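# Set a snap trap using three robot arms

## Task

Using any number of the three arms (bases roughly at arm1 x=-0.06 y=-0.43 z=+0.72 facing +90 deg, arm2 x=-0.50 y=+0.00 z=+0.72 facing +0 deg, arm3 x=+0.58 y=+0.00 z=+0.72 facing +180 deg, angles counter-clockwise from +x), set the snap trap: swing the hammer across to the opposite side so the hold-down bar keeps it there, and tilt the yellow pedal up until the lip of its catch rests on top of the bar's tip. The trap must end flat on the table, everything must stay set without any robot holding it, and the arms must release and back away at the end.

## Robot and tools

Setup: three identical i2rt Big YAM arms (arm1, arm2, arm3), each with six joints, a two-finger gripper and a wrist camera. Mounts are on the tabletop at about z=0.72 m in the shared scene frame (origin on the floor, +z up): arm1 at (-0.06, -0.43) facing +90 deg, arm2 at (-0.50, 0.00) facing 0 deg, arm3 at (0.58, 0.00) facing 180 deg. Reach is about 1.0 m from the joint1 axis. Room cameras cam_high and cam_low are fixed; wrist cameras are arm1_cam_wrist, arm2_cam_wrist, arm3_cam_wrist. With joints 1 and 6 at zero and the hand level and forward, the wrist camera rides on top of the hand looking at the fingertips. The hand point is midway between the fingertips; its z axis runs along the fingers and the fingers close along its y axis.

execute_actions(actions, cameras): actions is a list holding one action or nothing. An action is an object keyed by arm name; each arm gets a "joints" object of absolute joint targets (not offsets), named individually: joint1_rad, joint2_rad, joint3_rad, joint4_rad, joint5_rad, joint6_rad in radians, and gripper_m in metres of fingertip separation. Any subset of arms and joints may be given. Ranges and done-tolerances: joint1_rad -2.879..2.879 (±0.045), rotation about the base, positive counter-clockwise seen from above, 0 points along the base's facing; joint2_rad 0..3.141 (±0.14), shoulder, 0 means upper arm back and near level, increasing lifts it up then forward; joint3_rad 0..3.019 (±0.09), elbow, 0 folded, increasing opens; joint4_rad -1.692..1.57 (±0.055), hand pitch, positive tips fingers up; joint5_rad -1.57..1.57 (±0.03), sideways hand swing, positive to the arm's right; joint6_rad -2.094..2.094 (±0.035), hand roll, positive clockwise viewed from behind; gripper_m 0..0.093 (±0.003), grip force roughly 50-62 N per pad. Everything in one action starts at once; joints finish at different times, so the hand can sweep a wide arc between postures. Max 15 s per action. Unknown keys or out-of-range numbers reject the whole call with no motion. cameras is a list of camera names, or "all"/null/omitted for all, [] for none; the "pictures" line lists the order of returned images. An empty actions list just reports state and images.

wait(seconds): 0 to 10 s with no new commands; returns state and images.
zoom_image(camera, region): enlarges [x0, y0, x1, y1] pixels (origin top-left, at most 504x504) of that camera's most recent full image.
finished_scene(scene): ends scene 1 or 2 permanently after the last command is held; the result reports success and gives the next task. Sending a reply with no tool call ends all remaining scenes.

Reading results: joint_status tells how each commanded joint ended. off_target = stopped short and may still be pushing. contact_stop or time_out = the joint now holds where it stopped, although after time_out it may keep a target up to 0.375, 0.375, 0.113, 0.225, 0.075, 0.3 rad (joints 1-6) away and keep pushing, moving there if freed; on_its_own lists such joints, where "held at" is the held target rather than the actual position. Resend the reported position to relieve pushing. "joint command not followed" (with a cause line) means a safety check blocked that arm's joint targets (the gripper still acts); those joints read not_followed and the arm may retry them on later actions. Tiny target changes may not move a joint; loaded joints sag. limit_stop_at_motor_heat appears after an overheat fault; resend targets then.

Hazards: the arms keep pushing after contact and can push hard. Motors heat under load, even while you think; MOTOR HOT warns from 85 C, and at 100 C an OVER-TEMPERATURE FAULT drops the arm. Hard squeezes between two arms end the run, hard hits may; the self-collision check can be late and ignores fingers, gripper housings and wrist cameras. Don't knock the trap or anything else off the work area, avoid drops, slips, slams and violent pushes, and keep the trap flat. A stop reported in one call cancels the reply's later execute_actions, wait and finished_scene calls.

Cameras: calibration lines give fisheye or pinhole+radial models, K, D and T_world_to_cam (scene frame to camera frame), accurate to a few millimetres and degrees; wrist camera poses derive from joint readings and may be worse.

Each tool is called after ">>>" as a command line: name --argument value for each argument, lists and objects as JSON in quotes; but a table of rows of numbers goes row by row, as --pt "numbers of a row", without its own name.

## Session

>>> execute_actions --actions '[]'

Scene clock: 0.00 s.
Motor temperatures (°C, as the motors report them): arm1=[27 25 27 27 29 25] | arm2=[28 27 28 26 28 25] | arm3=[28 27 28 25 28 24]
arm1.joint_positions: joint1_rad=+0.001 joint2_rad=+0.454 joint3_rad=+1.479 joint4_rad=-1.526 joint5_rad=-0.001 joint6_rad=+0.012 gripper_m=+0.095
arm1.joint_status: not commanded
arm1.hand: x=-0.0490 y=-0.3049 z=+1.3467 quat_wxyz=(-0.361, +0.592, -0.624, -0.360) (m; scene frame)
arm2.joint_positions: joint1_rad=+0.010 joint2_rad=+0.437 joint3_rad=+1.449 joint4_rad=-1.521 joint5_rad=+0.000 joint6_rad=-0.007 gripper_m=+0.095
arm2.joint_status: not commanded
arm2.hand: x=-0.3716 y=+0.0075 z=+1.3304 quat_wxyz=(-0.503, +0.019, -0.864, -0.004) (m; scene frame)
arm3.joint_positions: joint1_rad=-0.010 joint2_rad=+0.436 joint3_rad=+1.467 joint4_rad=-1.532 joint5_rad=-0.016 joint6_rad=-0.003 gripper_m=+0.094
arm3.joint_status: not commanded
arm3.hand: x=+0.4609 y=+0.0072 z=+1.2946 quat_wxyz=(-0.010, -0.860, +0.002, +0.510) (m; scene frame)
pictures: arm1_cam_wrist, arm2_cam_wrist, arm3_cam_wrist, cam_high, cam_low
Images, in order (width x height): arm1_cam_wrist 504x504, arm2_cam_wrist 504x504, arm3_cam_wrist 504x504, cam_high 896x504, cam_low 896x504.

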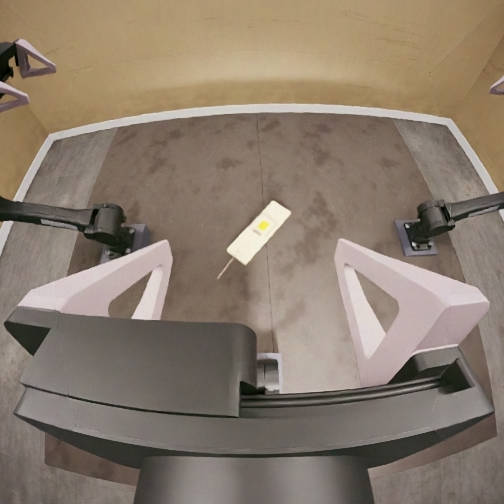

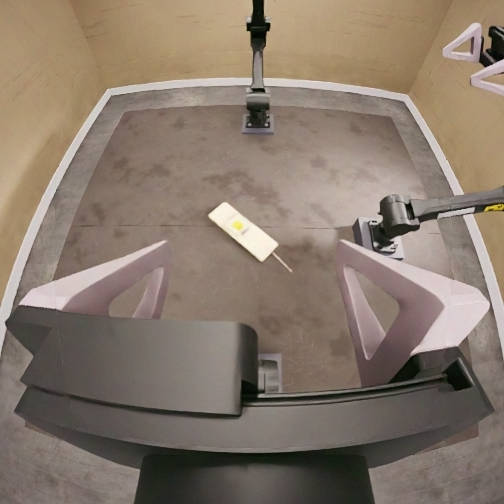

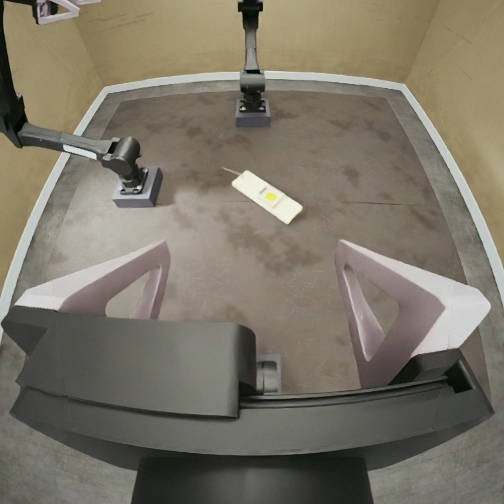

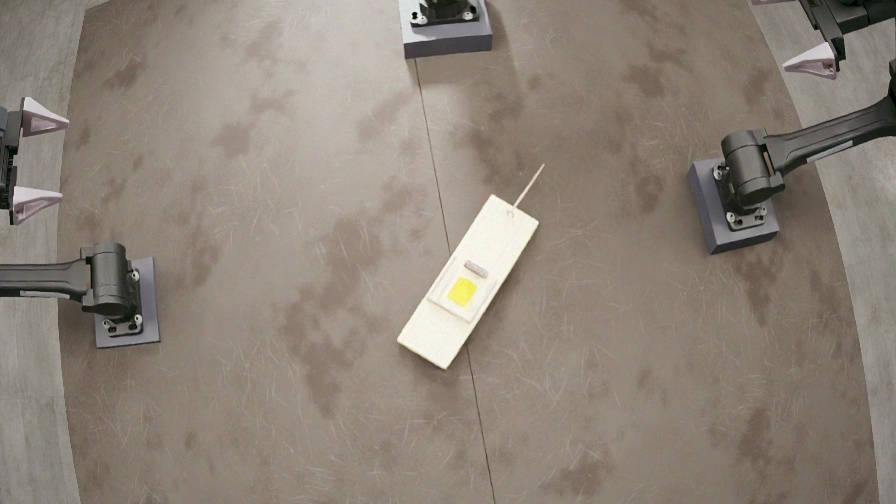

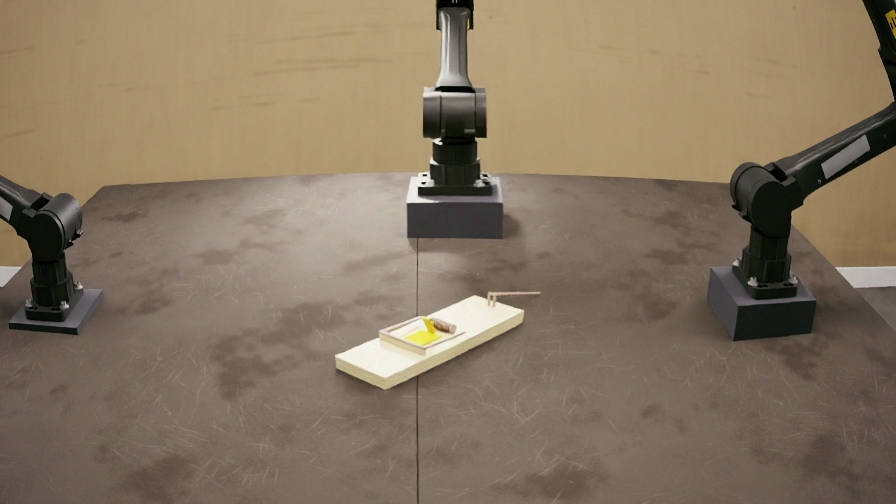

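>>> execute_actions --actions '[{"arm1":{"joints":{"joint1_rad":0.007,"joint2_rad":1.728,"joint3_rad":1.09,"joint4_rad":-0.91,"joint6_rad":0.74}},"arm2":{"joints":{"joint1_rad":0.098,"joint2_rad":0.9,"joint3_rad":0.2,"joint4_rad":0.1,"joint5_rad":0.25,"joint6_rad":0.2}},"arm3":{"joints":{"joint1_rad":0.222,"joint2_rad":1.0,"joint3_rad":0.25,"joint4_rad":0.3,"joint5_rad":0.35,"joint6_rad":0.28,"gripper_m":0}}}]' --cameras '["cam_high","arm1_cam_wrist"]'

Scene clock: 33.53 s.
Motor temperatures (°C, as the motors report them): arm1=[27 25 29 27 29 25] | arm2=[28 27 30 26 27 25] | arm3=[28 27 29 25 28 24]
arm1.joint_positions: joint1_rad=+0.000 joint2_rad=+1.732 joint3_rad=+1.097 joint4_rad=-0.923 joint5_rad=+0.002 joint6_rad=+0.732 gripper_m=+0.095
arm1.joint_status: all done
arm1.hand: x=-0.0422 y=+0.0301 z=+0.8016 quat_wxyz=(+0.002, +0.391, -0.921, -0.008) (m; scene frame)
arm2.joint_positions: joint1_rad=+0.096 joint2_rad=+0.909 joint3_rad=+0.195 joint4_rad=+0.084 joint5_rad=+0.246 joint6_rad=+0.185 gripper_m=+0.095
arm2.joint_status: all done
arm2.hand: x=-0.1709 y=-0.0031 z=+0.8518 quat_wxyz=(-0.458, -0.084, -0.884, +0.044) (m; scene frame)
arm3.joint_positions: joint1_rad=+0.211 joint2_rad=+1.007 joint3_rad=+0.245 joint4_rad=+0.279 joint5_rad=+0.347 joint6_rad=+0.268 gripper_m=+0.001
arm3.joint_status: all done
arm3.hand: x=+0.2137 y=-0.0167 z=+0.8471 quat_wxyz=(+0.016, -0.840, +0.117, +0.529) (m; scene frame)
pictures: arm1_cam_wrist, cam_high
camera_calibration (this result's frames):
arm1_cam_wrist: T_world_to_cam=[[0.714436, -0.699683, -0.00495833, 0.057808], [-0.566446, -0.58252, 0.582932, -0.468759], [-0.410756, -0.413659, -0.812506, 0.772201], [0, 0, 0, 1]] pos_world=[0.0103594, 0.0868134, 0.900959]
Images, in order (width x height): arm1_cam_wrist 504x504, cam_high 896x504.

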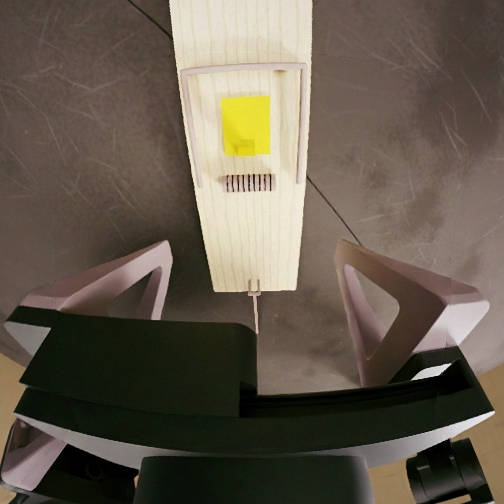

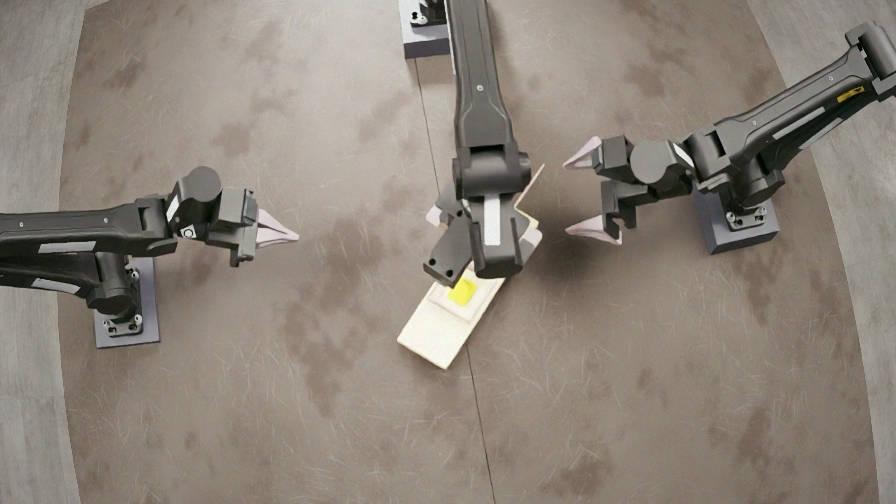

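>>> execute_actions --actions '[{"arm1":{"joints":{"joint1_rad":0.015,"joint2_rad":1.87,"joint3_rad":1.058,"joint4_rad":-0.75,"joint6_rad":0.645}}}]' --cameras '["arm1_cam_wrist"]'

>>> execute_actions --actions '[{"arm1":{"joints":{"gripper_m":0.077}}}]' --cameras '["arm1_cam_wrist","cam_low"]'

Scene clock: 44.93 s.
Motor temperatures (°C, as the motors report them): arm1=[27 26 29 27 29 25] | arm2=[28 27 31 26 27 25] | arm3=[28 27 30 25 28 24]
arm1.joint_positions: joint1_rad=+0.008 joint2_rad=+1.873 joint3_rad=+1.064 joint4_rad=-0.761 joint5_rad=+0.000 joint6_rad=+0.654 gripper_m=+0.095
arm1.joint_status: all done
arm1.hand: x=-0.0469 y=+0.0330 z=+0.7302 quat_wxyz=(+0.005, +0.430, -0.903, -0.003) (m; scene frame)
arm2.joint_positions: joint1_rad=+0.096 joint2_rad=+0.909 joint3_rad=+0.195 joint4_rad=+0.084 joint5_rad=+0.246 joint6_rad=+0.185 gripper_m=+0.095
arm2.joint_status: not commanded
arm2.hand: x=-0.1709 y=-0.0031 z=+0.8518 quat_wxyz=(-0.458, -0.084, -0.884, +0.044) (m; scene frame)
arm3.joint_positions: joint1_rad=+0.211 joint2_rad=+1.007 joint3_rad=+0.245 joint4_rad=+0.279 joint5_rad=+0.347 joint6_rad=+0.268 gripper_m=+0.001
arm3.joint_status: not commanded
arm3.hand: x=+0.2137 y=-0.0167 z=+0.8471 quat_wxyz=(+0.016, -0.840, +0.117, +0.529) (m; scene frame)
pictures: arm1_cam_wrist
camera_calibration (this result's frames):
arm1_cam_wrist: T_world_to_cam=[[0.771878, -0.635768, 0.00178386, 0.0585058], [-0.513804, -0.622145, 0.590712, -0.429971], [-0.374446, -0.456874, -0.806881, 0.71253], [0, 0, 0, 1]] pos_world=[0.000723917, 0.0952281, 0.828811]
Images, in order (width x height): arm1_cam_wrist 504x504.

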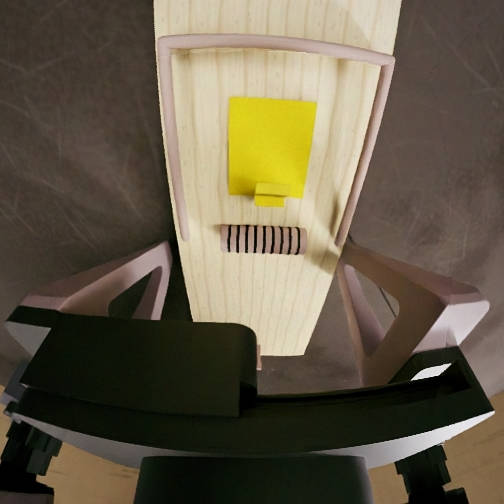

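Scene clock: 45.40 s.
Motor temperatures (°C, as the motors report them): arm1=[27 26 29 27 29 25] | arm2=[28 27 31 26 27 25] | arm3=[28 27 30 25 28 24]
arm1.joint_positions: joint1_rad=+0.008 joint2_rad=+1.873 joint3_rad=+1.064 joint4_rad=-0.760 joint5_rad=+0.000 joint6_rad=+0.653 gripper_m=+0.079
arm1.joint_status: all done
arm1.hand: x=-0.0468 y=+0.0332 z=+0.7302 quat_wxyz=(+0.005, +0.430, -0.903, -0.003) (m; scene frame)
arm2.joint_positions: joint1_rad=+0.096 joint2_rad=+0.909 joint3_rad=+0.195 joint4_rad=+0.084 joint5_rad=+0.246 joint6_rad=+0.185 gripper_m=+0.095
arm2.joint_status: not commanded
arm2.hand: x=-0.1709 y=-0.0031 z=+0.8518 quat_wxyz=(-0.458, -0.084, -0.884, +0.044) (m; scene frame)
arm3.joint_positions: joint1_rad=+0.211 joint2_rad=+1.007 joint3_rad=+0.245 joint4_rad=+0.279 joint5_rad=+0.347 joint6_rad=+0.268 gripper_m=+0.001
arm3.joint_status: not commanded
arm3.hand: x=+0.2137 y=-0.0167 z=+0.8471 quat_wxyz=(+0.016, -0.840, +0.117, +0.529) (m; scene frame)
pictures: arm1_cam_wrist, cam_low
camera_calibration (this result's frames):
arm1_cam_wrist: T_world_to_cam=[[0.772357, -0.635187, 0.00161271, 0.0586971], [-0.513573, -0.622981, 0.590031, -0.429283], [-0.373776, -0.456543, -0.807379, 0.713025], [0, 0, 0, 1]] pos_world=[0.000708081, 0.0953747, 0.828877]
Images, in order (width x height): arm1_cam_wrist 504x504, cam_low 896x504.

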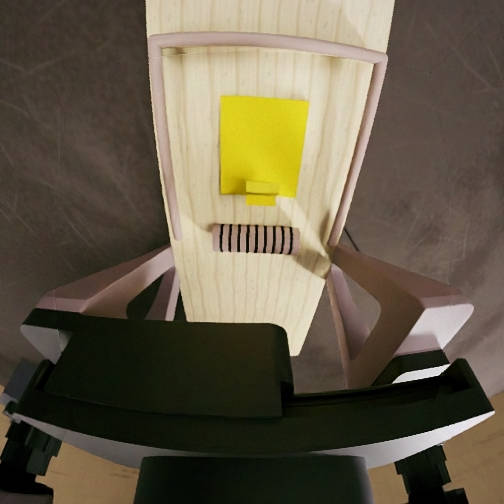

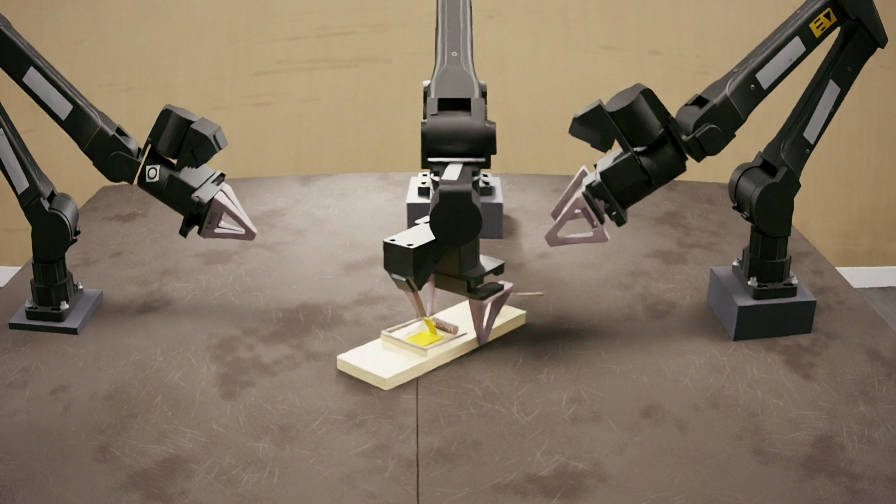

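>>> execute_actions --actions '[{"arm1":{"joints":{"joint1_rad":-0.047,"joint2_rad":1.79,"joint3_rad":0.945,"joint4_rad":-0.715,"joint6_rad":1.715,"gripper_m":0.07}}}]' --cameras '["arm1_cam_wrist","cam_high"]'

Scene clock: 55.87 s.
Motor temperatures (°C, as the motors report them): arm1=[27 26 29 27 28 25] | arm2=[28 27 31 26 27 25] | arm3=[28 27 30 25 28 24]
arm1.joint_positions: joint1_rad=-0.049 joint2_rad=+1.802 joint3_rad=+0.950 joint4_rad=-0.723 joint5_rad=-0.002 joint6_rad=+1.699 gripper_m=+0.079
arm1.joint_status: gripper_m off_target (ended at +0.079, target +0.070); the others done
arm1.hand: x=-0.0240 y=-0.0065 z=+0.7306 quat_wxyz=(+0.006, -0.107, -0.994, +0.003) (m; scene frame)
arm2.joint_positions: joint1_rad=+0.096 joint2_rad=+0.909 joint3_rad=+0.195 joint4_rad=+0.084 joint5_rad=+0.246 joint6_rad=+0.185 gripper_m=+0.095
arm2.joint_status: not commanded
arm2.hand: x=-0.1709 y=-0.0031 z=+0.8518 quat_wxyz=(-0.458, -0.084, -0.884, +0.044) (m; scene frame)
arm3.joint_positions: joint1_rad=+0.211 joint2_rad=+1.007 joint3_rad=+0.245 joint4_rad=+0.279 joint5_rad=+0.347 joint6_rad=+0.268 gripper_m=+0.001
arm3.joint_status: not commanded
arm3.hand: x=+0.2137 y=-0.0167 z=+0.8471 quat_wxyz=(+0.016, -0.840, +0.117, +0.529) (m; scene frame)
pictures: arm1_cam_wrist, cam_high
camera_calibration (this result's frames):
arm1_cam_wrist: T_world_to_cam=[[-0.219074, -0.975547, 0.017724, -0.021912], [-0.781771, 0.18637, 0.595063, -0.447435], [-0.583815, 0.116507, -0.803484, 0.69961], [0, 0, 0, 1]] pos_world=[0.0538506, -0.019497, 0.828765]
Images, in order (width x height): arm1_cam_wrist 504x504, cam_high 896x504.

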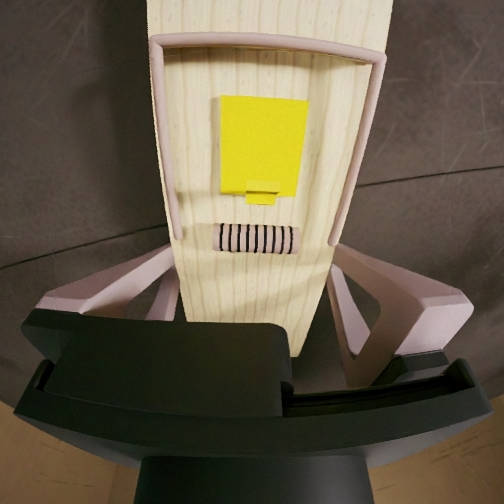

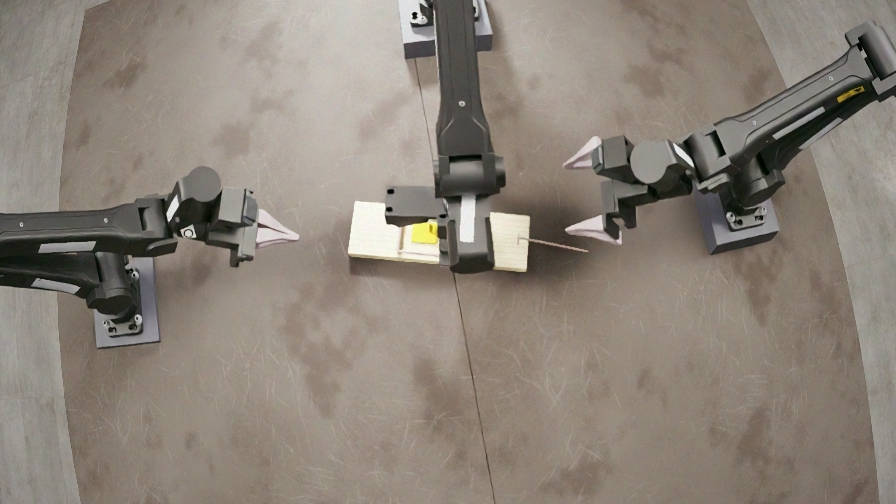

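>>> execute_actions --actions '[{"arm1":{"joints":{"gripper_m":0.093}}}]' --cameras '[]'

>>> execute_actions --actions '[{"arm1":{"joints":{"joint2_rad":1.55,"joint4_rad":-0.9}}}]' --cameras '[]'

>>> execute_actions --actions '[{"arm1":{"joints":{"joint1_rad":-0.268,"joint2_rad":1.40,"joint3_rad":0.64,"joint4_rad":-0.30,"joint6_rad":-0.05,"gripper_m":0.022}},"arm2":{"joints":{"joint2_rad":1.3,"joint3_rad":0.27,"joint4_rad":0.7}}}]' --cameras '[]'

>>> execute_actions --actions '[{"arm1":{"joints":{"joint2_rad":1.52,"joint3_rad":0.615,"joint4_rad":-0.245}},"arm2":{"joints":{"joint2_rad":1.715,"joint3_rad":0.275,"joint4_rad":0.955}}}]' --cameras '["arm1_cam_wrist","arm2_cam_wrist","cam_high"]'

Scene clock: 75.60 s.
Motor temperatures (°C, as the motors report them): arm1=[27 26 29 27 28 25] | arm2=[28 27 31 26 27 25] | arm3=[28 27 30 25 28 24]
arm1.joint_positions: joint1_rad=-0.049 joint2_rad=+1.802 joint3_rad=+0.950 joint4_rad=-0.723 joint5_rad=-0.002 joint6_rad=+1.706 gripper_m=+0.093
arm1.joint_status: all done
arm1.hand: x=-0.0240 y=-0.0064 z=+0.7308 quat_wxyz=(+0.006, -0.110, -0.994, +0.003) (m; scene frame)
arm2.joint_positions: joint1_rad=+0.096 joint2_rad=+0.909 joint3_rad=+0.195 joint4_rad=+0.084 joint5_rad=+0.246 joint6_rad=+0.185 gripper_m=+0.095
arm2.joint_status: not commanded
arm2.hand: x=-0.1709 y=-0.0031 z=+0.8518 quat_wxyz=(-0.458, -0.084, -0.884, +0.044) (m; scene frame)
arm3.joint_positions: joint1_rad=+0.211 joint2_rad=+1.007 joint3_rad=+0.245 joint4_rad=+0.279 joint5_rad=+0.347 joint6_rad=+0.268 gripper_m=+0.001
arm3.joint_status: not commanded
arm3.hand: x=+0.2137 y=-0.0167 z=+0.8471 quat_wxyz=(+0.016, -0.840, +0.117, +0.529) (m; scene frame)
pictures: none
No camera images: the call's "cameras" was empty. Leave "cameras" out to get every camera's image.

Scene clock: 76.70 s.
Motor temperatures (°C, as the motors report them): arm1=[27 26 29 27 28 25] | arm2=[28 27 31 26 27 25] | arm3=[28 27 30 25 28 24]
arm1.joint_positions: joint1_rad=-0.049 joint2_rad=+1.538 joint3_rad=+0.950 joint4_rad=-0.889 joint5_rad=-0.002 joint6_rad=+1.707 gripper_m=+0.093
arm1.joint_status: all done
arm1.hand: x=-0.0235 y=-0.0135 z=+0.8349 quat_wxyz=(+0.008, -0.111, -0.993, -0.046) (m; scene frame)
arm2.joint_positions: joint1_rad=+0.096 joint2_rad=+0.909 joint3_rad=+0.195 joint4_rad=+0.084 joint5_rad=+0.246 joint6_rad=+0.185 gripper_m=+0.095
arm2.joint_status: not commanded
arm2.hand: x=-0.1709 y=-0.0031 z=+0.8518 quat_wxyz=(-0.458, -0.084, -0.884, +0.044) (m; scene frame)
arm3.joint_positions: joint1_rad=+0.211 joint2_rad=+1.007 joint3_rad=+0.245 joint4_rad=+0.279 joint5_rad=+0.347 joint6_rad=+0.268 gripper_m=+0.001
arm3.joint_status: not commanded
arm3.hand: x=+0.2137 y=-0.0167 z=+0.8471 quat_wxyz=(+0.016, -0.840, +0.117, +0.529) (m; scene frame)
pictures: none
No camera images: the call's "cameras" was empty. Leave "cameras" out to get every camera's image.

Scene clock: 78.97 s.
Motor temperatures (°C, as the motors report them): arm1=[27 26 29 27 28 25] | arm2=[28 27 32 26 27 25] | arm3=[28 27 30 25 28 24]
arm1.joint_positions: joint1_rad=-0.276 joint2_rad=+1.398 joint3_rad=+0.641 joint4_rad=-0.318 joint5_rad=+0.000 joint6_rad=-0.042 gripper_m=+0.022
arm1.joint_status: all done
arm1.hand: x=+0.0695 y=-0.0320 z=+0.8163 quat_wxyz=(-0.197, +0.586, -0.773, -0.144) (m; scene frame)
arm2.joint_positions: joint1_rad=+0.096 joint2_rad=+1.291 joint3_rad=+0.244 joint4_rad=+0.684 joint5_rad=+0.246 joint6_rad=+0.186 gripper_m=+0.095
arm2.joint_status: all done
arm2.hand: x=-0.0984 y=+0.0055 z=+0.8695 quat_wxyz=(-0.570, -0.095, -0.816, +0.018) (m; scene frame)
arm3.joint_positions: joint1_rad=+0.211 joint2_rad=+1.007 joint3_rad=+0.245 joint4_rad=+0.279 joint5_rad=+0.347 joint6_rad=+0.268 gripper_m=+0.001
arm3.joint_status: not commanded
arm3.hand: x=+0.2137 y=-0.0167 z=+0.8471 quat_wxyz=(+0.016, -0.840, +0.117, +0.529) (m; scene frame)
pictures: none
No camera images: the call's "cameras" was empty. Leave "cameras" out to get every camera's image.

Scene clock: 80.13 s.
Motor temperatures (°C, as the motors report them): arm1=[27 26 29 27 28 25] | arm2=[28 27 31 26 27 25] | arm3=[28 27 30 25 28 24]
arm1.joint_positions: joint1_rad=-0.276 joint2_rad=+1.525 joint3_rad=+0.618 joint4_rad=-0.261 joint5_rad=+0.000 joint6_rad=-0.042 gripper_m=+0.022
arm1.joint_status: all done
arm1.hand: x=+0.0646 y=-0.0456 z=+0.7644 quat_wxyz=(-0.160, +0.592, -0.781, -0.118) (m; scene frame)
arm2.joint_positions: joint1_rad=+0.096 joint2_rad=+1.704 joint3_rad=+0.259 joint4_rad=+0.939 joint5_rad=+0.246 joint6_rad=+0.186 gripper_m=+0.095
arm2.joint_status: all done
arm2.hand: x=-0.0998 y=+0.0047 z=+0.7736 quat_wxyz=(-0.512, -0.089, -0.854, +0.032) (m; scene frame)
arm3.joint_positions: joint1_rad=+0.211 joint2_rad=+1.007 joint3_rad=+0.245 joint4_rad=+0.279 joint5_rad=+0.347 joint6_rad=+0.268 gripper_m=+0.001
arm3.joint_status: not commanded
arm3.hand: x=+0.2137 y=-0.0167 z=+0.8471 quat_wxyz=(+0.016, -0.840, +0.117, +0.529) (m; scene frame)
pictures: arm1_cam_wrist, arm2_cam_wrist, cam_high
camera_calibration (this result's frames):
arm1_cam_wrist: T_world_to_cam=[[0.959795, -0.280415, 0.0127013, -0.0818168], [-0.27608, -0.934844, 0.223265, -0.190561], [-0.0507331, -0.217795, -0.974675, 0.864216], [0, 0, 0, 1]] pos_world=[0.0697617, -0.0128651, 0.885914]
arm2_cam_wrist: T_world_to_cam=[[-0.189595, -0.980439, -0.0528541, 0.0257871], [-0.876139, 0.193233, -0.441636, 0.262207], [0.44321, -0.0374242, -0.895636, 0.863724], [0, 0, 0, 1]] pos_world=[-0.148192, 0.00693977, 0.890745]
Images, in order (width x height): arm1_cam_wrist 504x504, arm2_cam_wrist 504x504, cam_high 896x504.

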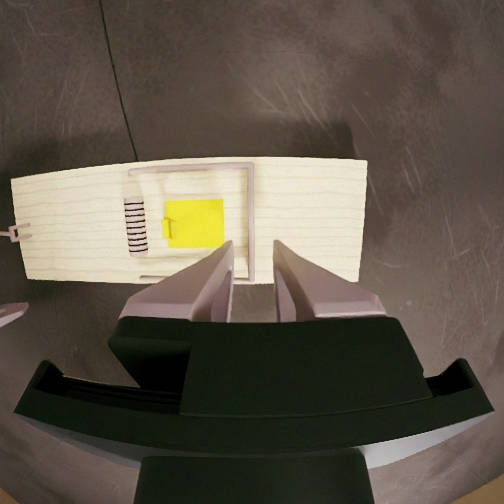

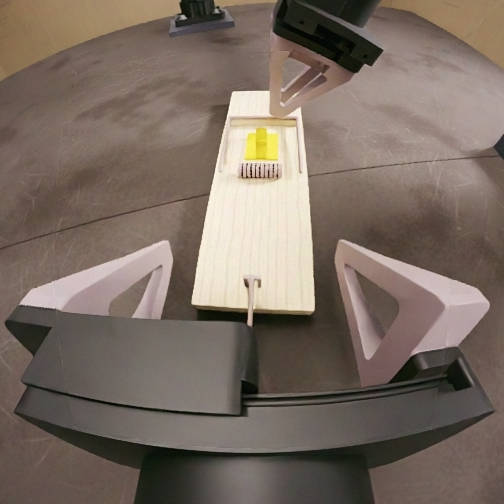

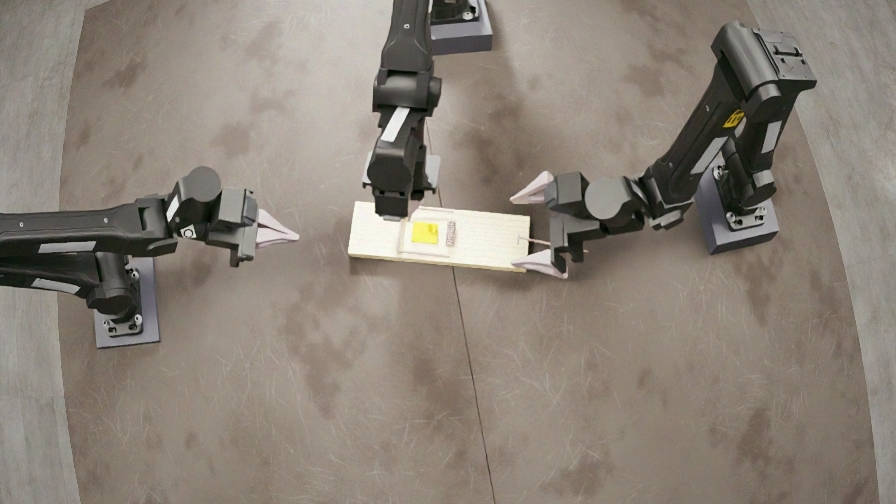

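>>> execute_actions --actions '[{"arm1":{"joints":{"joint2_rad":1.565,"joint3_rad":0.572,"joint4_rad":-0.18}},"arm2":{"joints":{"joint2_rad":1.96,"joint3_rad":0.30,"joint4_rad":1.18}},"arm3":{"joints":{"joint2_rad":1.55,"joint3_rad":0.45,"joint4_rad":0.575}}}]' --cameras '["arm1_cam_wrist"]'

>>> execute_actions --actions '[{"arm1":{"joints":{"gripper_m":0}},"arm2":{"joints":{"gripper_m":0.07}},"arm3":{"joints":{"joint2_rad":1.60,"joint3_rad":0.51}}}]' --cameras '["arm1_cam_wrist","cam_low","arm3_cam_wrist"]'

Scene clock: 95.57 s.
Motor temperatures (°C, as the motors report them): arm1=[27 26 29 27 28 25] | arm2=[28 27 30 26 27 25] | arm3=[28 27 30 25 28 24]
arm1.joint_positions: joint1_rad=-0.276 joint2_rad=+1.554 joint3_rad=+0.584 joint4_rad=-0.195 joint5_rad=-0.001 joint6_rad=-0.042 gripper_m=+0.022
arm1.joint_status: all done
arm1.hand: x=+0.0619 y=-0.0531 z=+0.7487 quat_wxyz=(-0.161, +0.592, -0.781, -0.119) (m; scene frame)
arm2.joint_positions: joint1_rad=+0.096 joint2_rad=+1.948 joint3_rad=+0.295 joint4_rad=+1.164 joint5_rad=+0.247 joint6_rad=+0.186 gripper_m=+0.095
arm2.joint_status: all done
arm2.hand: x=-0.0924 y=+0.0053 z=+0.7360 quat_wxyz=(-0.519, -0.090, -0.850, +0.030) (m; scene frame)
arm3.joint_positions: joint1_rad=+0.211 joint2_rad=+1.561 joint3_rad=+0.435 joint4_rad=+0.556 joint5_rad=+0.348 joint6_rad=+0.269 gripper_m=+0.001
arm3.joint_status: all done
arm3.hand: x=+0.1286 y=-0.0360 z=+0.7719 quat_wxyz=(+0.029, -0.861, +0.111, +0.495) (m; scene frame)
pictures: arm1_cam_wrist
camera_calibration (this result's frames):
arm1_cam_wrist: T_world_to_cam=[[0.959728, -0.280661, 0.0122664, -0.0808419], [-0.276342, -0.935299, 0.221024, -0.193188], [-0.0505602, -0.215513, -0.975191, 0.84766], [0, 0, 0, 1]] pos_world=[0.0670581, -0.0206964, 0.870321]
Images, in order (width x height): arm1_cam_wrist 504x504.

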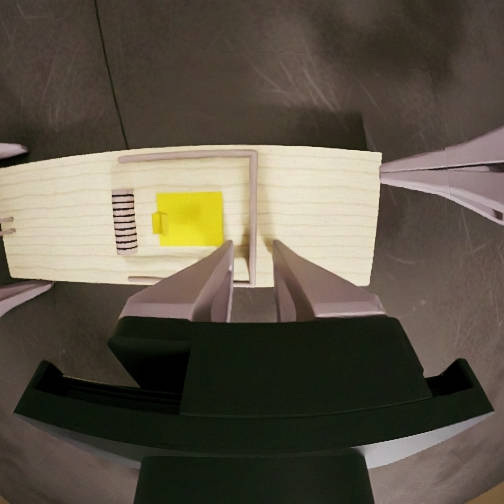

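Scene clock: 96.27 s.
Motor temperatures (°C, as the motors report them): arm1=[27 26 29 27 28 25] | arm2=[28 27 30 26 27 25] | arm3=[28 27 30 25 28 24]
arm1.joint_positions: joint1_rad=-0.275 joint2_rad=+1.554 joint3_rad=+0.584 joint4_rad=-0.194 joint5_rad=-0.002 joint6_rad=-0.042 gripper_m=+0.002
arm1.joint_status: all done
arm1.hand: x=+0.0614 y=-0.0528 z=+0.7488 quat_wxyz=(-0.161, +0.592, -0.780, -0.119) (m; scene frame)
arm2.joint_positions: joint1_rad=+0.096 joint2_rad=+1.948 joint3_rad=+0.295 joint4_rad=+1.164 joint5_rad=+0.249 joint6_rad=+0.187 gripper_m=+0.080
arm2.joint_status: gripper_m off_target (ended at +0.080, target +0.070)
arm2.hand: x=-0.0925 y=+0.0049 z=+0.7360 quat_wxyz=(-0.519, -0.091, -0.849, +0.031) (m; scene frame)
arm3.joint_positions: joint1_rad=+0.211 joint2_rad=+1.601 joint3_rad=+0.474 joint4_rad=+0.556 joint5_rad=+0.348 joint6_rad=+0.269 gripper_m=+0.001
arm3.joint_status: all done
arm3.hand: x=+0.1144 y=-0.0391 z=+0.7684 quat_wxyz=(+0.029, -0.862, +0.111, +0.494) (m; scene frame)
pictures: arm1_cam_wrist, arm3_cam_wrist, cam_low
camera_calibration (this result's frames):
arm1_cam_wrist: T_world_to_cam=[[0.960074, -0.279519, 0.0112335, -0.0795372], [-0.275047, -0.935865, 0.220241, -0.192548], [-0.0510485, -0.214538, -0.975381, 0.848008], [0, 0, 0, 1]] pos_world=[0.0666912, -0.0205018, 0.870431]
arm3_cam_wrist: T_world_to_cam=[[0.229041, 0.972034, -0.0518641, 0.0506362], [0.888839, -0.230566, -0.395986, 0.202528], [-0.39687, 0.0445982, -0.916791, 0.874962], [0, 0, 0, 1]] pos_world=[0.155633, -0.0415458, 0.884982]
Images, in order (width x height): arm1_cam_wrist 504x504, arm3_cam_wrist 504x504, cam_low 896x504.

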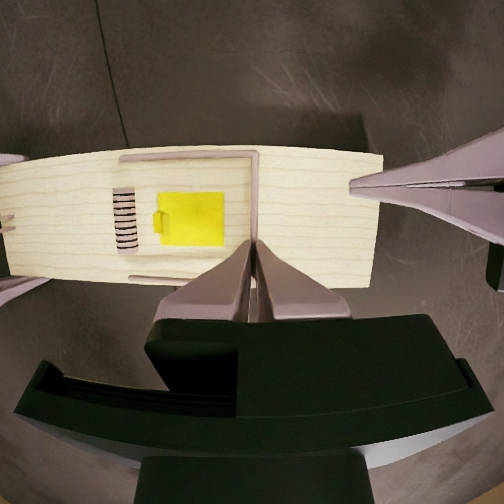

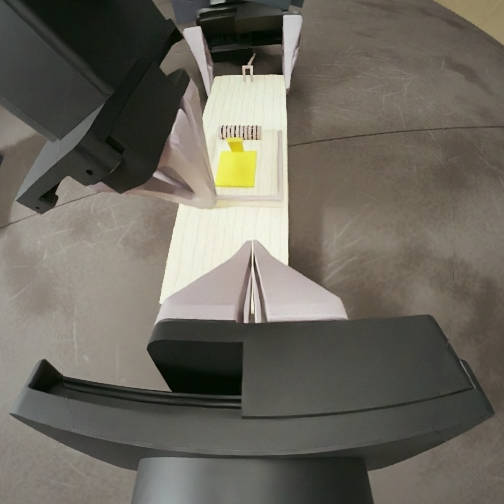

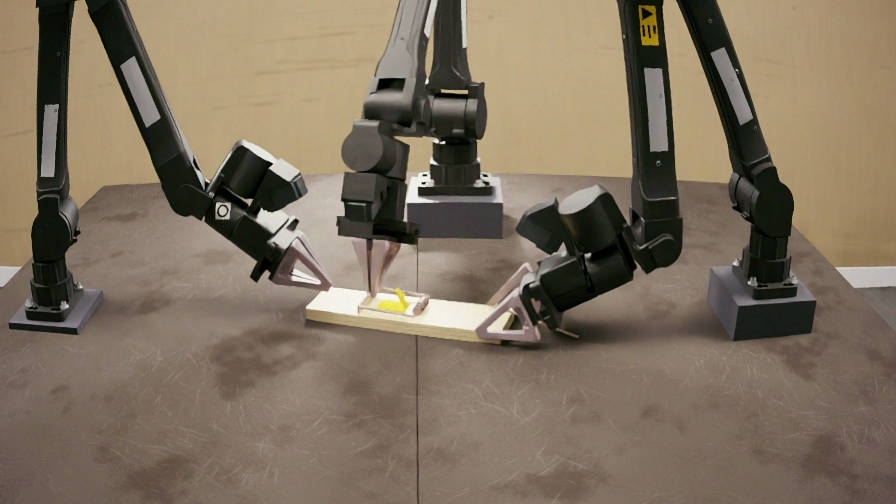

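>>> execute_actions --actions '[]'

>>> execute_actions --actions '[{"arm3":{"joints":{"joint1_rad":0.235}}}]' --cameras '[]'

>>> execute_actions --actions '[{"arm3":{"joints":{"joint2_rad":1.71,"joint3_rad":0.475,"joint4_rad":0.54}}}]' --cameras '["cam_low","cam_high"]'

Scene clock: 128.07 s.
Motor temperatures (°C, as the motors report them): arm1=[27 26 28 27 28 25] | arm2=[28 28 29 26 27 25] | arm3=[28 27 30 25 28 24]
arm1.joint_positions: joint1_rad=-0.275 joint2_rad=+1.554 joint3_rad=+0.584 joint4_rad=-0.194 joint5_rad=-0.002 joint6_rad=-0.042 gripper_m=+0.002
arm1.joint_status: all done
arm1.hand: x=+0.0614 y=-0.0528 z=+0.7488 quat_wxyz=(-0.161, +0.592, -0.780, -0.119) (m; scene frame)
arm2.joint_positions: joint1_rad=+0.096 joint2_rad=+1.948 joint3_rad=+0.295 joint4_rad=+1.164 joint5_rad=+0.249 joint6_rad=+0.187 gripper_m=+0.080
arm2.joint_status: gripper_m off_target (ended at +0.080, target +0.070)
arm2.hand: x=-0.0925 y=+0.0049 z=+0.7360 quat_wxyz=(-0.519, -0.091, -0.849, +0.031) (m; scene frame)
arm3.joint_positions: joint1_rad=+0.211 joint2_rad=+1.601 joint3_rad=+0.474 joint4_rad=+0.556 joint5_rad=+0.348 joint6_rad=+0.269 gripper_m=+0.001
arm3.joint_status: all done
arm3.hand: x=+0.1144 y=-0.0391 z=+0.7684 quat_wxyz=(+0.029, -0.862, +0.111, +0.494) (m; scene frame)
pictures: arm1_cam_wrist, arm2_cam_wrist, arm3_cam_wrist, cam_high, cam_low
camera_calibration (this result's frames):
arm1_cam_wrist: T_world_to_cam=[[0.960074, -0.279519, 0.0112335, -0.0795372], [-0.275047, -0.935865, 0.220241, -0.192548], [-0.0510485, -0.214538, -0.975381, 0.848008], [0, 0, 0, 1]] pos_world=[0.0666912, -0.0205018, 0.870431]
arm2_cam_wrist: T_world_to_cam=[[-0.191862, -0.979711, -0.0579166, 0.028833], [-0.867831, 0.196919, -0.456172, 0.263507], [0.458322, -0.0372603, -0.888005, 0.822621], [0, 0, 0, 1]] pos_world=[-0.142814, 0.00700965, 0.852366]
arm3_cam_wrist: T_world_to_cam=[[0.229041, 0.972034, -0.0518641, 0.0506362], [0.888839, -0.230566, -0.395986, 0.202528], [-0.39687, 0.0445982, -0.916791, 0.874962], [0, 0, 0, 1]] pos_world=[0.155633, -0.0415458, 0.884982]
Images, in order (width x height): arm1_cam_wrist 504x504, arm2_cam_wrist 504x504, arm3_cam_wrist 504x504, cam_high 896x504, cam_low 896x504.

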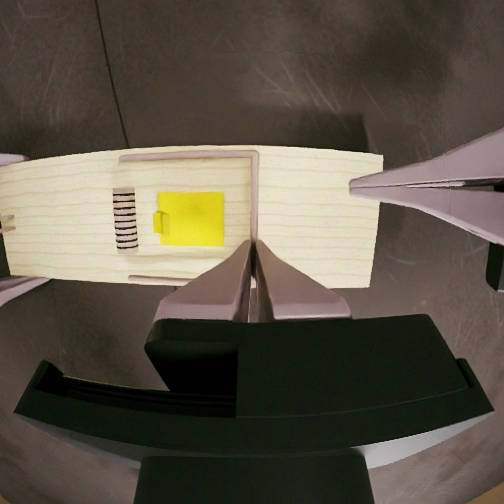

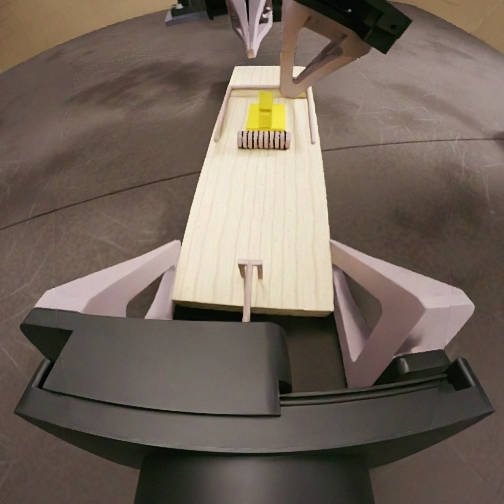

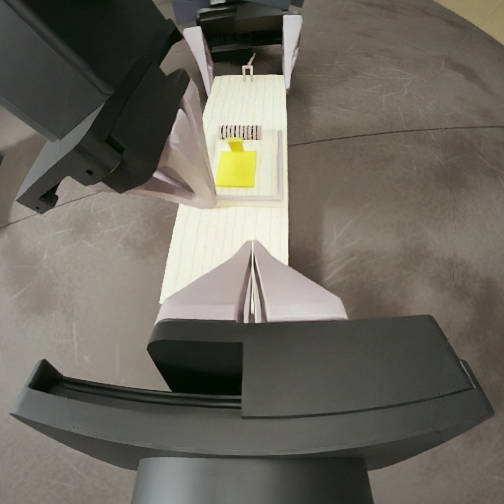

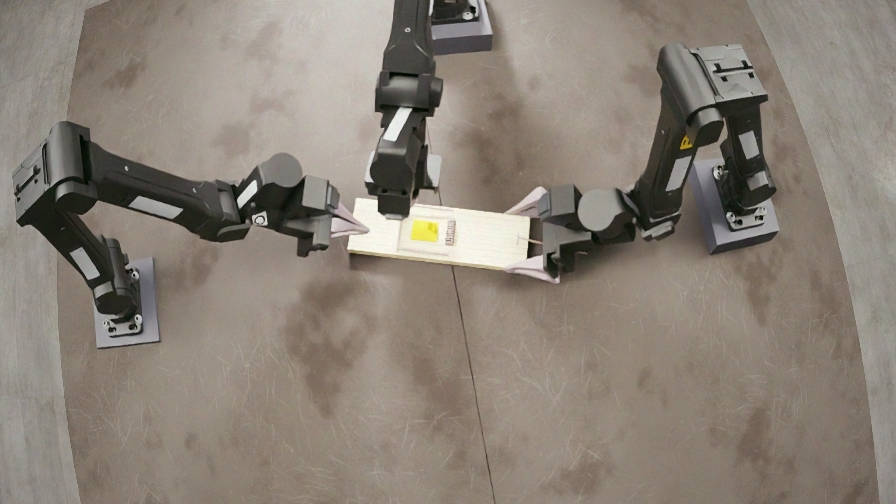

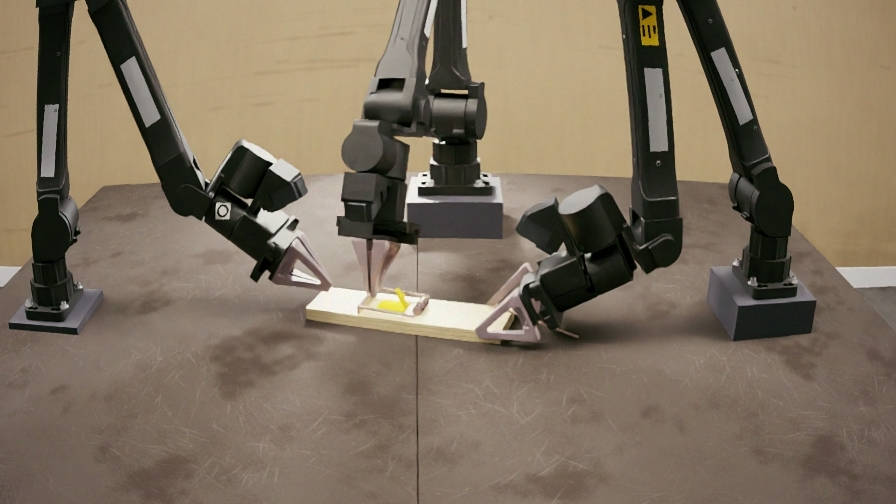

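Scene clock: 128.63 s.
Motor temperatures (°C, as the motors report them): arm1=[27 26 28 27 28 25] | arm2=[28 28 29 26 27 25] | arm3=[28 27 30 25 28 24]
arm1.joint_positions: joint1_rad=-0.275 joint2_rad=+1.554 joint3_rad=+0.584 joint4_rad=-0.194 joint5_rad=-0.002 joint6_rad=-0.042 gripper_m=+0.002
arm1.joint_status: not commanded
arm1.hand: x=+0.0614 y=-0.0528 z=+0.7488 quat_wxyz=(-0.161, +0.592, -0.780, -0.119) (m; scene frame)
arm2.joint_positions: joint1_rad=+0.096 joint2_rad=+1.948 joint3_rad=+0.295 joint4_rad=+1.164 joint5_rad=+0.249 joint6_rad=+0.187 gripper_m=+0.080
arm2.joint_status: not commanded
arm2.hand: x=-0.0925 y=+0.0049 z=+0.7360 quat_wxyz=(-0.519, -0.091, -0.849, +0.031) (m; scene frame)
arm3.joint_positions: joint1_rad=+0.222 joint2_rad=+1.601 joint3_rad=+0.474 joint4_rad=+0.556 joint5_rad=+0.348 joint6_rad=+0.269 gripper_m=+0.001
arm3.joint_status: all done
arm3.hand: x=+0.1149 y=-0.0440 z=+0.7684 quat_wxyz=(+0.026, -0.862, +0.107, +0.494) (m; scene frame)
pictures: none
No camera images: the call's "cameras" was empty. Leave "cameras" out to get every camera's image.

Scene clock: 129.30 s.
Motor temperatures (°C, as the motors report them): arm1=[27 26 28 27 28 25] | arm2=[28 28 29 26 27 25] | arm3=[28 27 30 25 28 24]
arm1.joint_positions: joint1_rad=-0.275 joint2_rad=+1.554 joint3_rad=+0.584 joint4_rad=-0.194 joint5_rad=-0.002 joint6_rad=-0.042 gripper_m=+0.002
arm1.joint_status: not commanded
arm1.hand: x=+0.0614 y=-0.0528 z=+0.7488 quat_wxyz=(-0.161, +0.592, -0.780, -0.119) (m; scene frame)
arm2.joint_positions: joint1_rad=+0.096 joint2_rad=+1.948 joint3_rad=+0.295 joint4_rad=+1.164 joint5_rad=+0.249 joint6_rad=+0.187 gripper_m=+0.080
arm2.joint_status: not commanded
arm2.hand: x=-0.0925 y=+0.0049 z=+0.7360 quat_wxyz=(-0.519, -0.091, -0.849, +0.031) (m; scene frame)
arm3.joint_positions: joint1_rad=+0.224 joint2_rad=+1.658 joint3_rad=+0.483 joint4_rad=+0.564 joint5_rad=+0.357 joint6_rad=+0.269 gripper_m=+0.001
arm3.joint_status: all done
arm3.hand: x=+0.1158 y=-0.0436 z=+0.7483 quat_wxyz=(+0.035, -0.871, +0.105, +0.478) (m; scene frame)
pictures: cam_high, cam_low
Images, in order (width x height): cam_high 896x504, cam_low 896x504.

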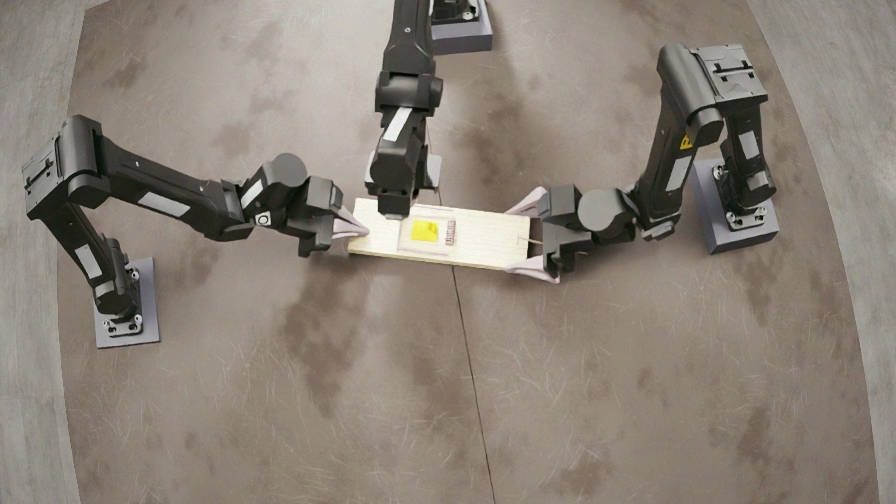

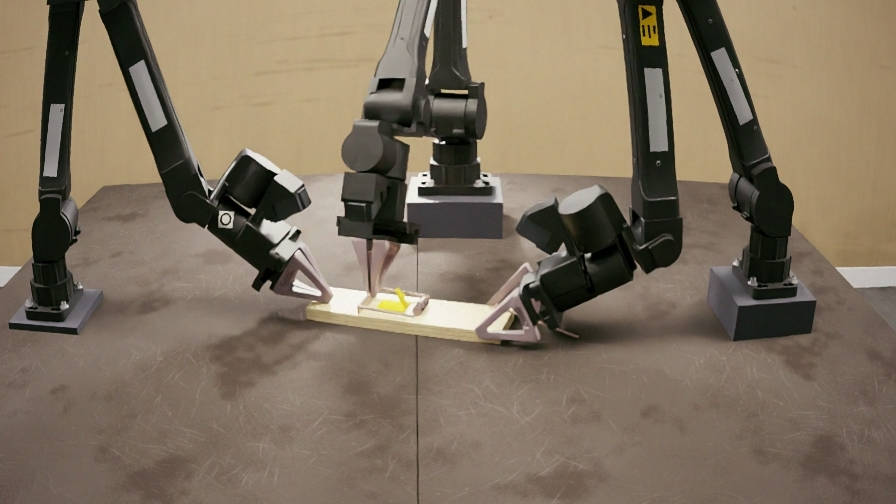

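>>> execute_actions --actions '[{"arm1":{"joints":{"joint1_rad":-0.237,"joint2_rad":1.447,"joint3_rad":0.635,"joint4_rad":-0.325,"joint5_rad":0.018,"joint6_rad":-0.03}}}]' --cameras '["cam_low"]'

>>> execute_actions --actions '[{"arm1":{"joints":{"joint1_rad":-0.195,"joint2_rad":1.385,"joint3_rad":0.685,"joint4_rad":-0.385,"joint5_rad":0.025,"joint6_rad":0}}}]' --cameras '["cam_low"]'

Scene clock: 139.90 s.
Motor temperatures (°C, as the motors report them): arm1=[27 26 29 27 28 25] | arm2=[28 28 29 26 27 25] | arm3=[28 27 29 25 28 24]
arm1.joint_positions: joint1_rad=-0.249 joint2_rad=+1.477 joint3_rad=+0.595 joint4_rad=-0.299 joint5_rad=+0.024 joint6_rad=-0.017 gripper_m=+0.002
arm1.joint_status: all done
arm1.hand: x=+0.0542 y=-0.0570 z=+0.7710 quat_wxyz=(-0.159, +0.592, -0.783, -0.108) (m; scene frame)
arm2.joint_positions: joint1_rad=+0.093 joint2_rad=+1.948 joint3_rad=+0.293 joint4_rad=+1.166 joint5_rad=+0.261 joint6_rad=+0.189 gripper_m=+0.080
arm2.joint_status: not commanded
arm2.hand: x=-0.0936 y=+0.0017 z=+0.7362 quat_wxyz=(-0.519, -0.096, -0.849, +0.036) (m; scene frame)
arm3.joint_positions: joint1_rad=+0.228 joint2_rad=+1.661 joint3_rad=+0.487 joint4_rad=+0.564 joint5_rad=+0.353 joint6_rad=+0.269 gripper_m=+0.001
arm3.joint_status: not commanded
arm3.hand: x=+0.1143 y=-0.0468 z=+0.7484 quat_wxyz=(+0.032, -0.871, +0.102, +0.479) (m; scene frame)
pictures: cam_low
Images, in order (width x height): cam_low 896x504.

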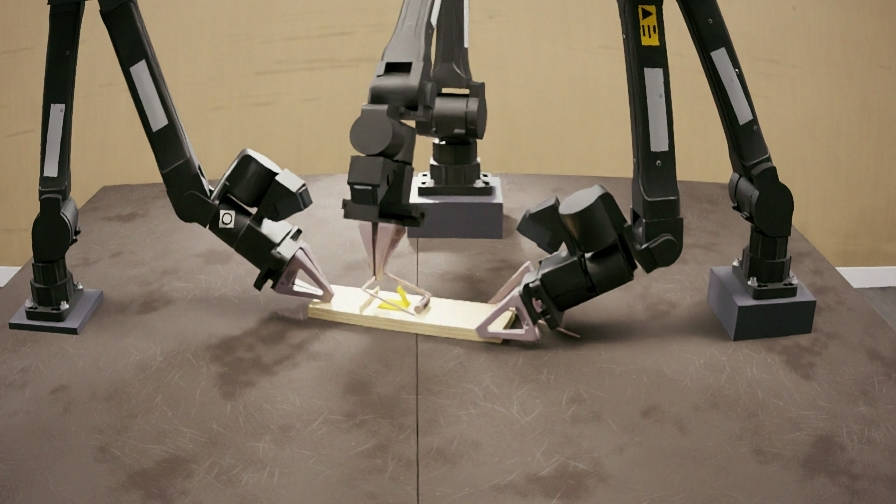

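Scene clock: 140.63 s.
Motor temperatures (°C, as the motors report them): arm1=[27 26 29 27 28 25] | arm2=[28 28 29 26 27 25] | arm3=[28 27 29 25 28 24]
arm1.joint_positions: joint1_rad=-0.215 joint2_rad=+1.425 joint3_rad=+0.615 joint4_rad=-0.372 joint5_rad=+0.039 joint6_rad=+0.012 gripper_m=+0.002
arm1.joint_status: all done
arm1.hand: x=+0.0443 y=-0.0534 z=+0.7908 quat_wxyz=(-0.160, +0.593, -0.782, -0.108) (m; scene frame)
arm2.joint_positions: joint1_rad=+0.093 joint2_rad=+1.948 joint3_rad=+0.293 joint4_rad=+1.166 joint5_rad=+0.262 joint6_rad=+0.189 gripper_m=+0.080
arm2.joint_status: not commanded
arm2.hand: x=-0.0936 y=+0.0015 z=+0.7362 quat_wxyz=(-0.519, -0.097, -0.849, +0.037) (m; scene frame)
arm3.joint_positions: joint1_rad=+0.228 joint2_rad=+1.661 joint3_rad=+0.487 joint4_rad=+0.564 joint5_rad=+0.353 joint6_rad=+0.269 gripper_m=+0.001
arm3.joint_status: not commanded
arm3.hand: x=+0.1143 y=-0.0468 z=+0.7484 quat_wxyz=(+0.032, -0.871, +0.102, +0.479) (m; scene frame)
pictures: cam_low
Images, in order (width x height): cam_low 896x504.

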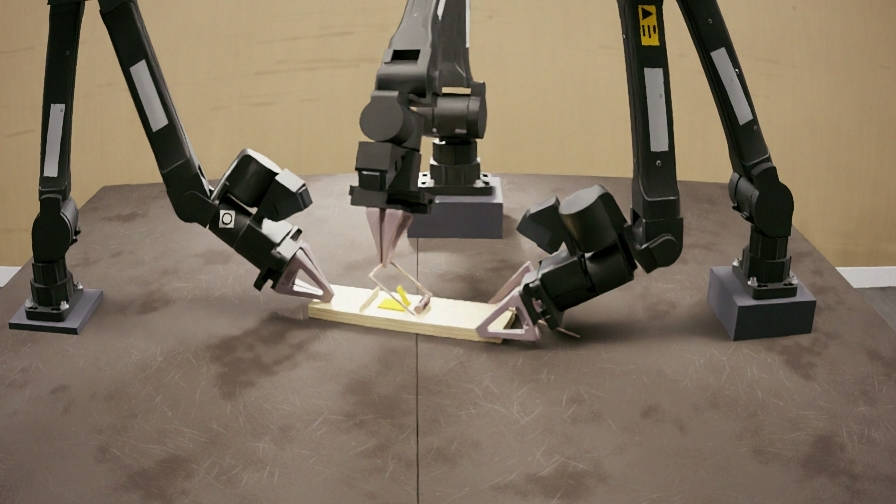

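>>> execute_actions --actions '[{"arm1":{"joints":{"joint1_rad":-0.105,"joint2_rad":1.365,"joint3_rad":0.70,"joint4_rad":-0.44,"joint5_rad":0.04,"joint6_rad":0.08}}}]' --cameras '[]'

>>> execute_actions --actions '[{"arm1":{"joints":{"joint1_rad":0.005,"joint2_rad":1.375,"joint3_rad":0.71,"joint4_rad":-0.45,"joint5_rad":0.045,"joint6_rad":0.14}}}]' --cameras '["cam_low"]'

>>> execute_actions --actions '[{"arm1":{"joints":{"joint1_rad":0.105,"joint2_rad":1.42,"joint3_rad":0.69,"joint4_rad":-0.43,"joint5_rad":0.07,"joint6_rad":0.23}}}]' --cameras '["cam_low"]'

Scene clock: 152.10 s.
Motor temperatures (°C, as the motors report them): arm1=[27 26 31 27 29 25] | arm2=[28 28 29 26 27 25] | arm3=[28 27 29 25 28 24]
arm1.joint_positions: joint1_rad=-0.153 joint2_rad=+1.392 joint3_rad=+0.634 joint4_rad=-0.429 joint5_rad=+0.075 joint6_rad=+0.080 gripper_m=+0.002
arm1.joint_status: joint1_rad time_out (moved +0.062 of +0.110); joint5_rad time_out (moved +0.036 of +0.001); the others done
arm1.on_its_own: joint1_rad reads -0.153 and still pushes toward -0.105 since a time_out; joint5_rad reads +0.075 and still pushes toward +0.040 since a time_out
arm1.hand: x=+0.0270 y=-0.0491 z=+0.8048 quat_wxyz=(-0.162, +0.588, -0.786, -0.103) (m; scene frame)
arm2.joint_positions: joint1_rad=+0.093 joint2_rad=+1.948 joint3_rad=+0.287 joint4_rad=+1.169 joint5_rad=+0.261 joint6_rad=+0.194 gripper_m=+0.080
arm2.joint_status: not commanded
arm2.hand: x=-0.0960 y=+0.0014 z=+0.7359 quat_wxyz=(-0.518, -0.098, -0.849, +0.035) (m; scene frame)
arm3.joint_positions: joint1_rad=+0.228 joint2_rad=+1.663 joint3_rad=+0.490 joint4_rad=+0.564 joint5_rad=+0.354 joint6_rad=+0.269 gripper_m=+0.001
arm3.joint_status: not commanded
arm3.hand: x=+0.1133 y=-0.0468 z=+0.7484 quat_wxyz=(+0.033, -0.871, +0.103, +0.479) (m; scene frame)
pictures: none
No camera images: the call's "cameras" was empty. Leave "cameras" out to get every camera's image.

not run: a stop came earlier in this reply.

not run: a stop came earlier in this reply.


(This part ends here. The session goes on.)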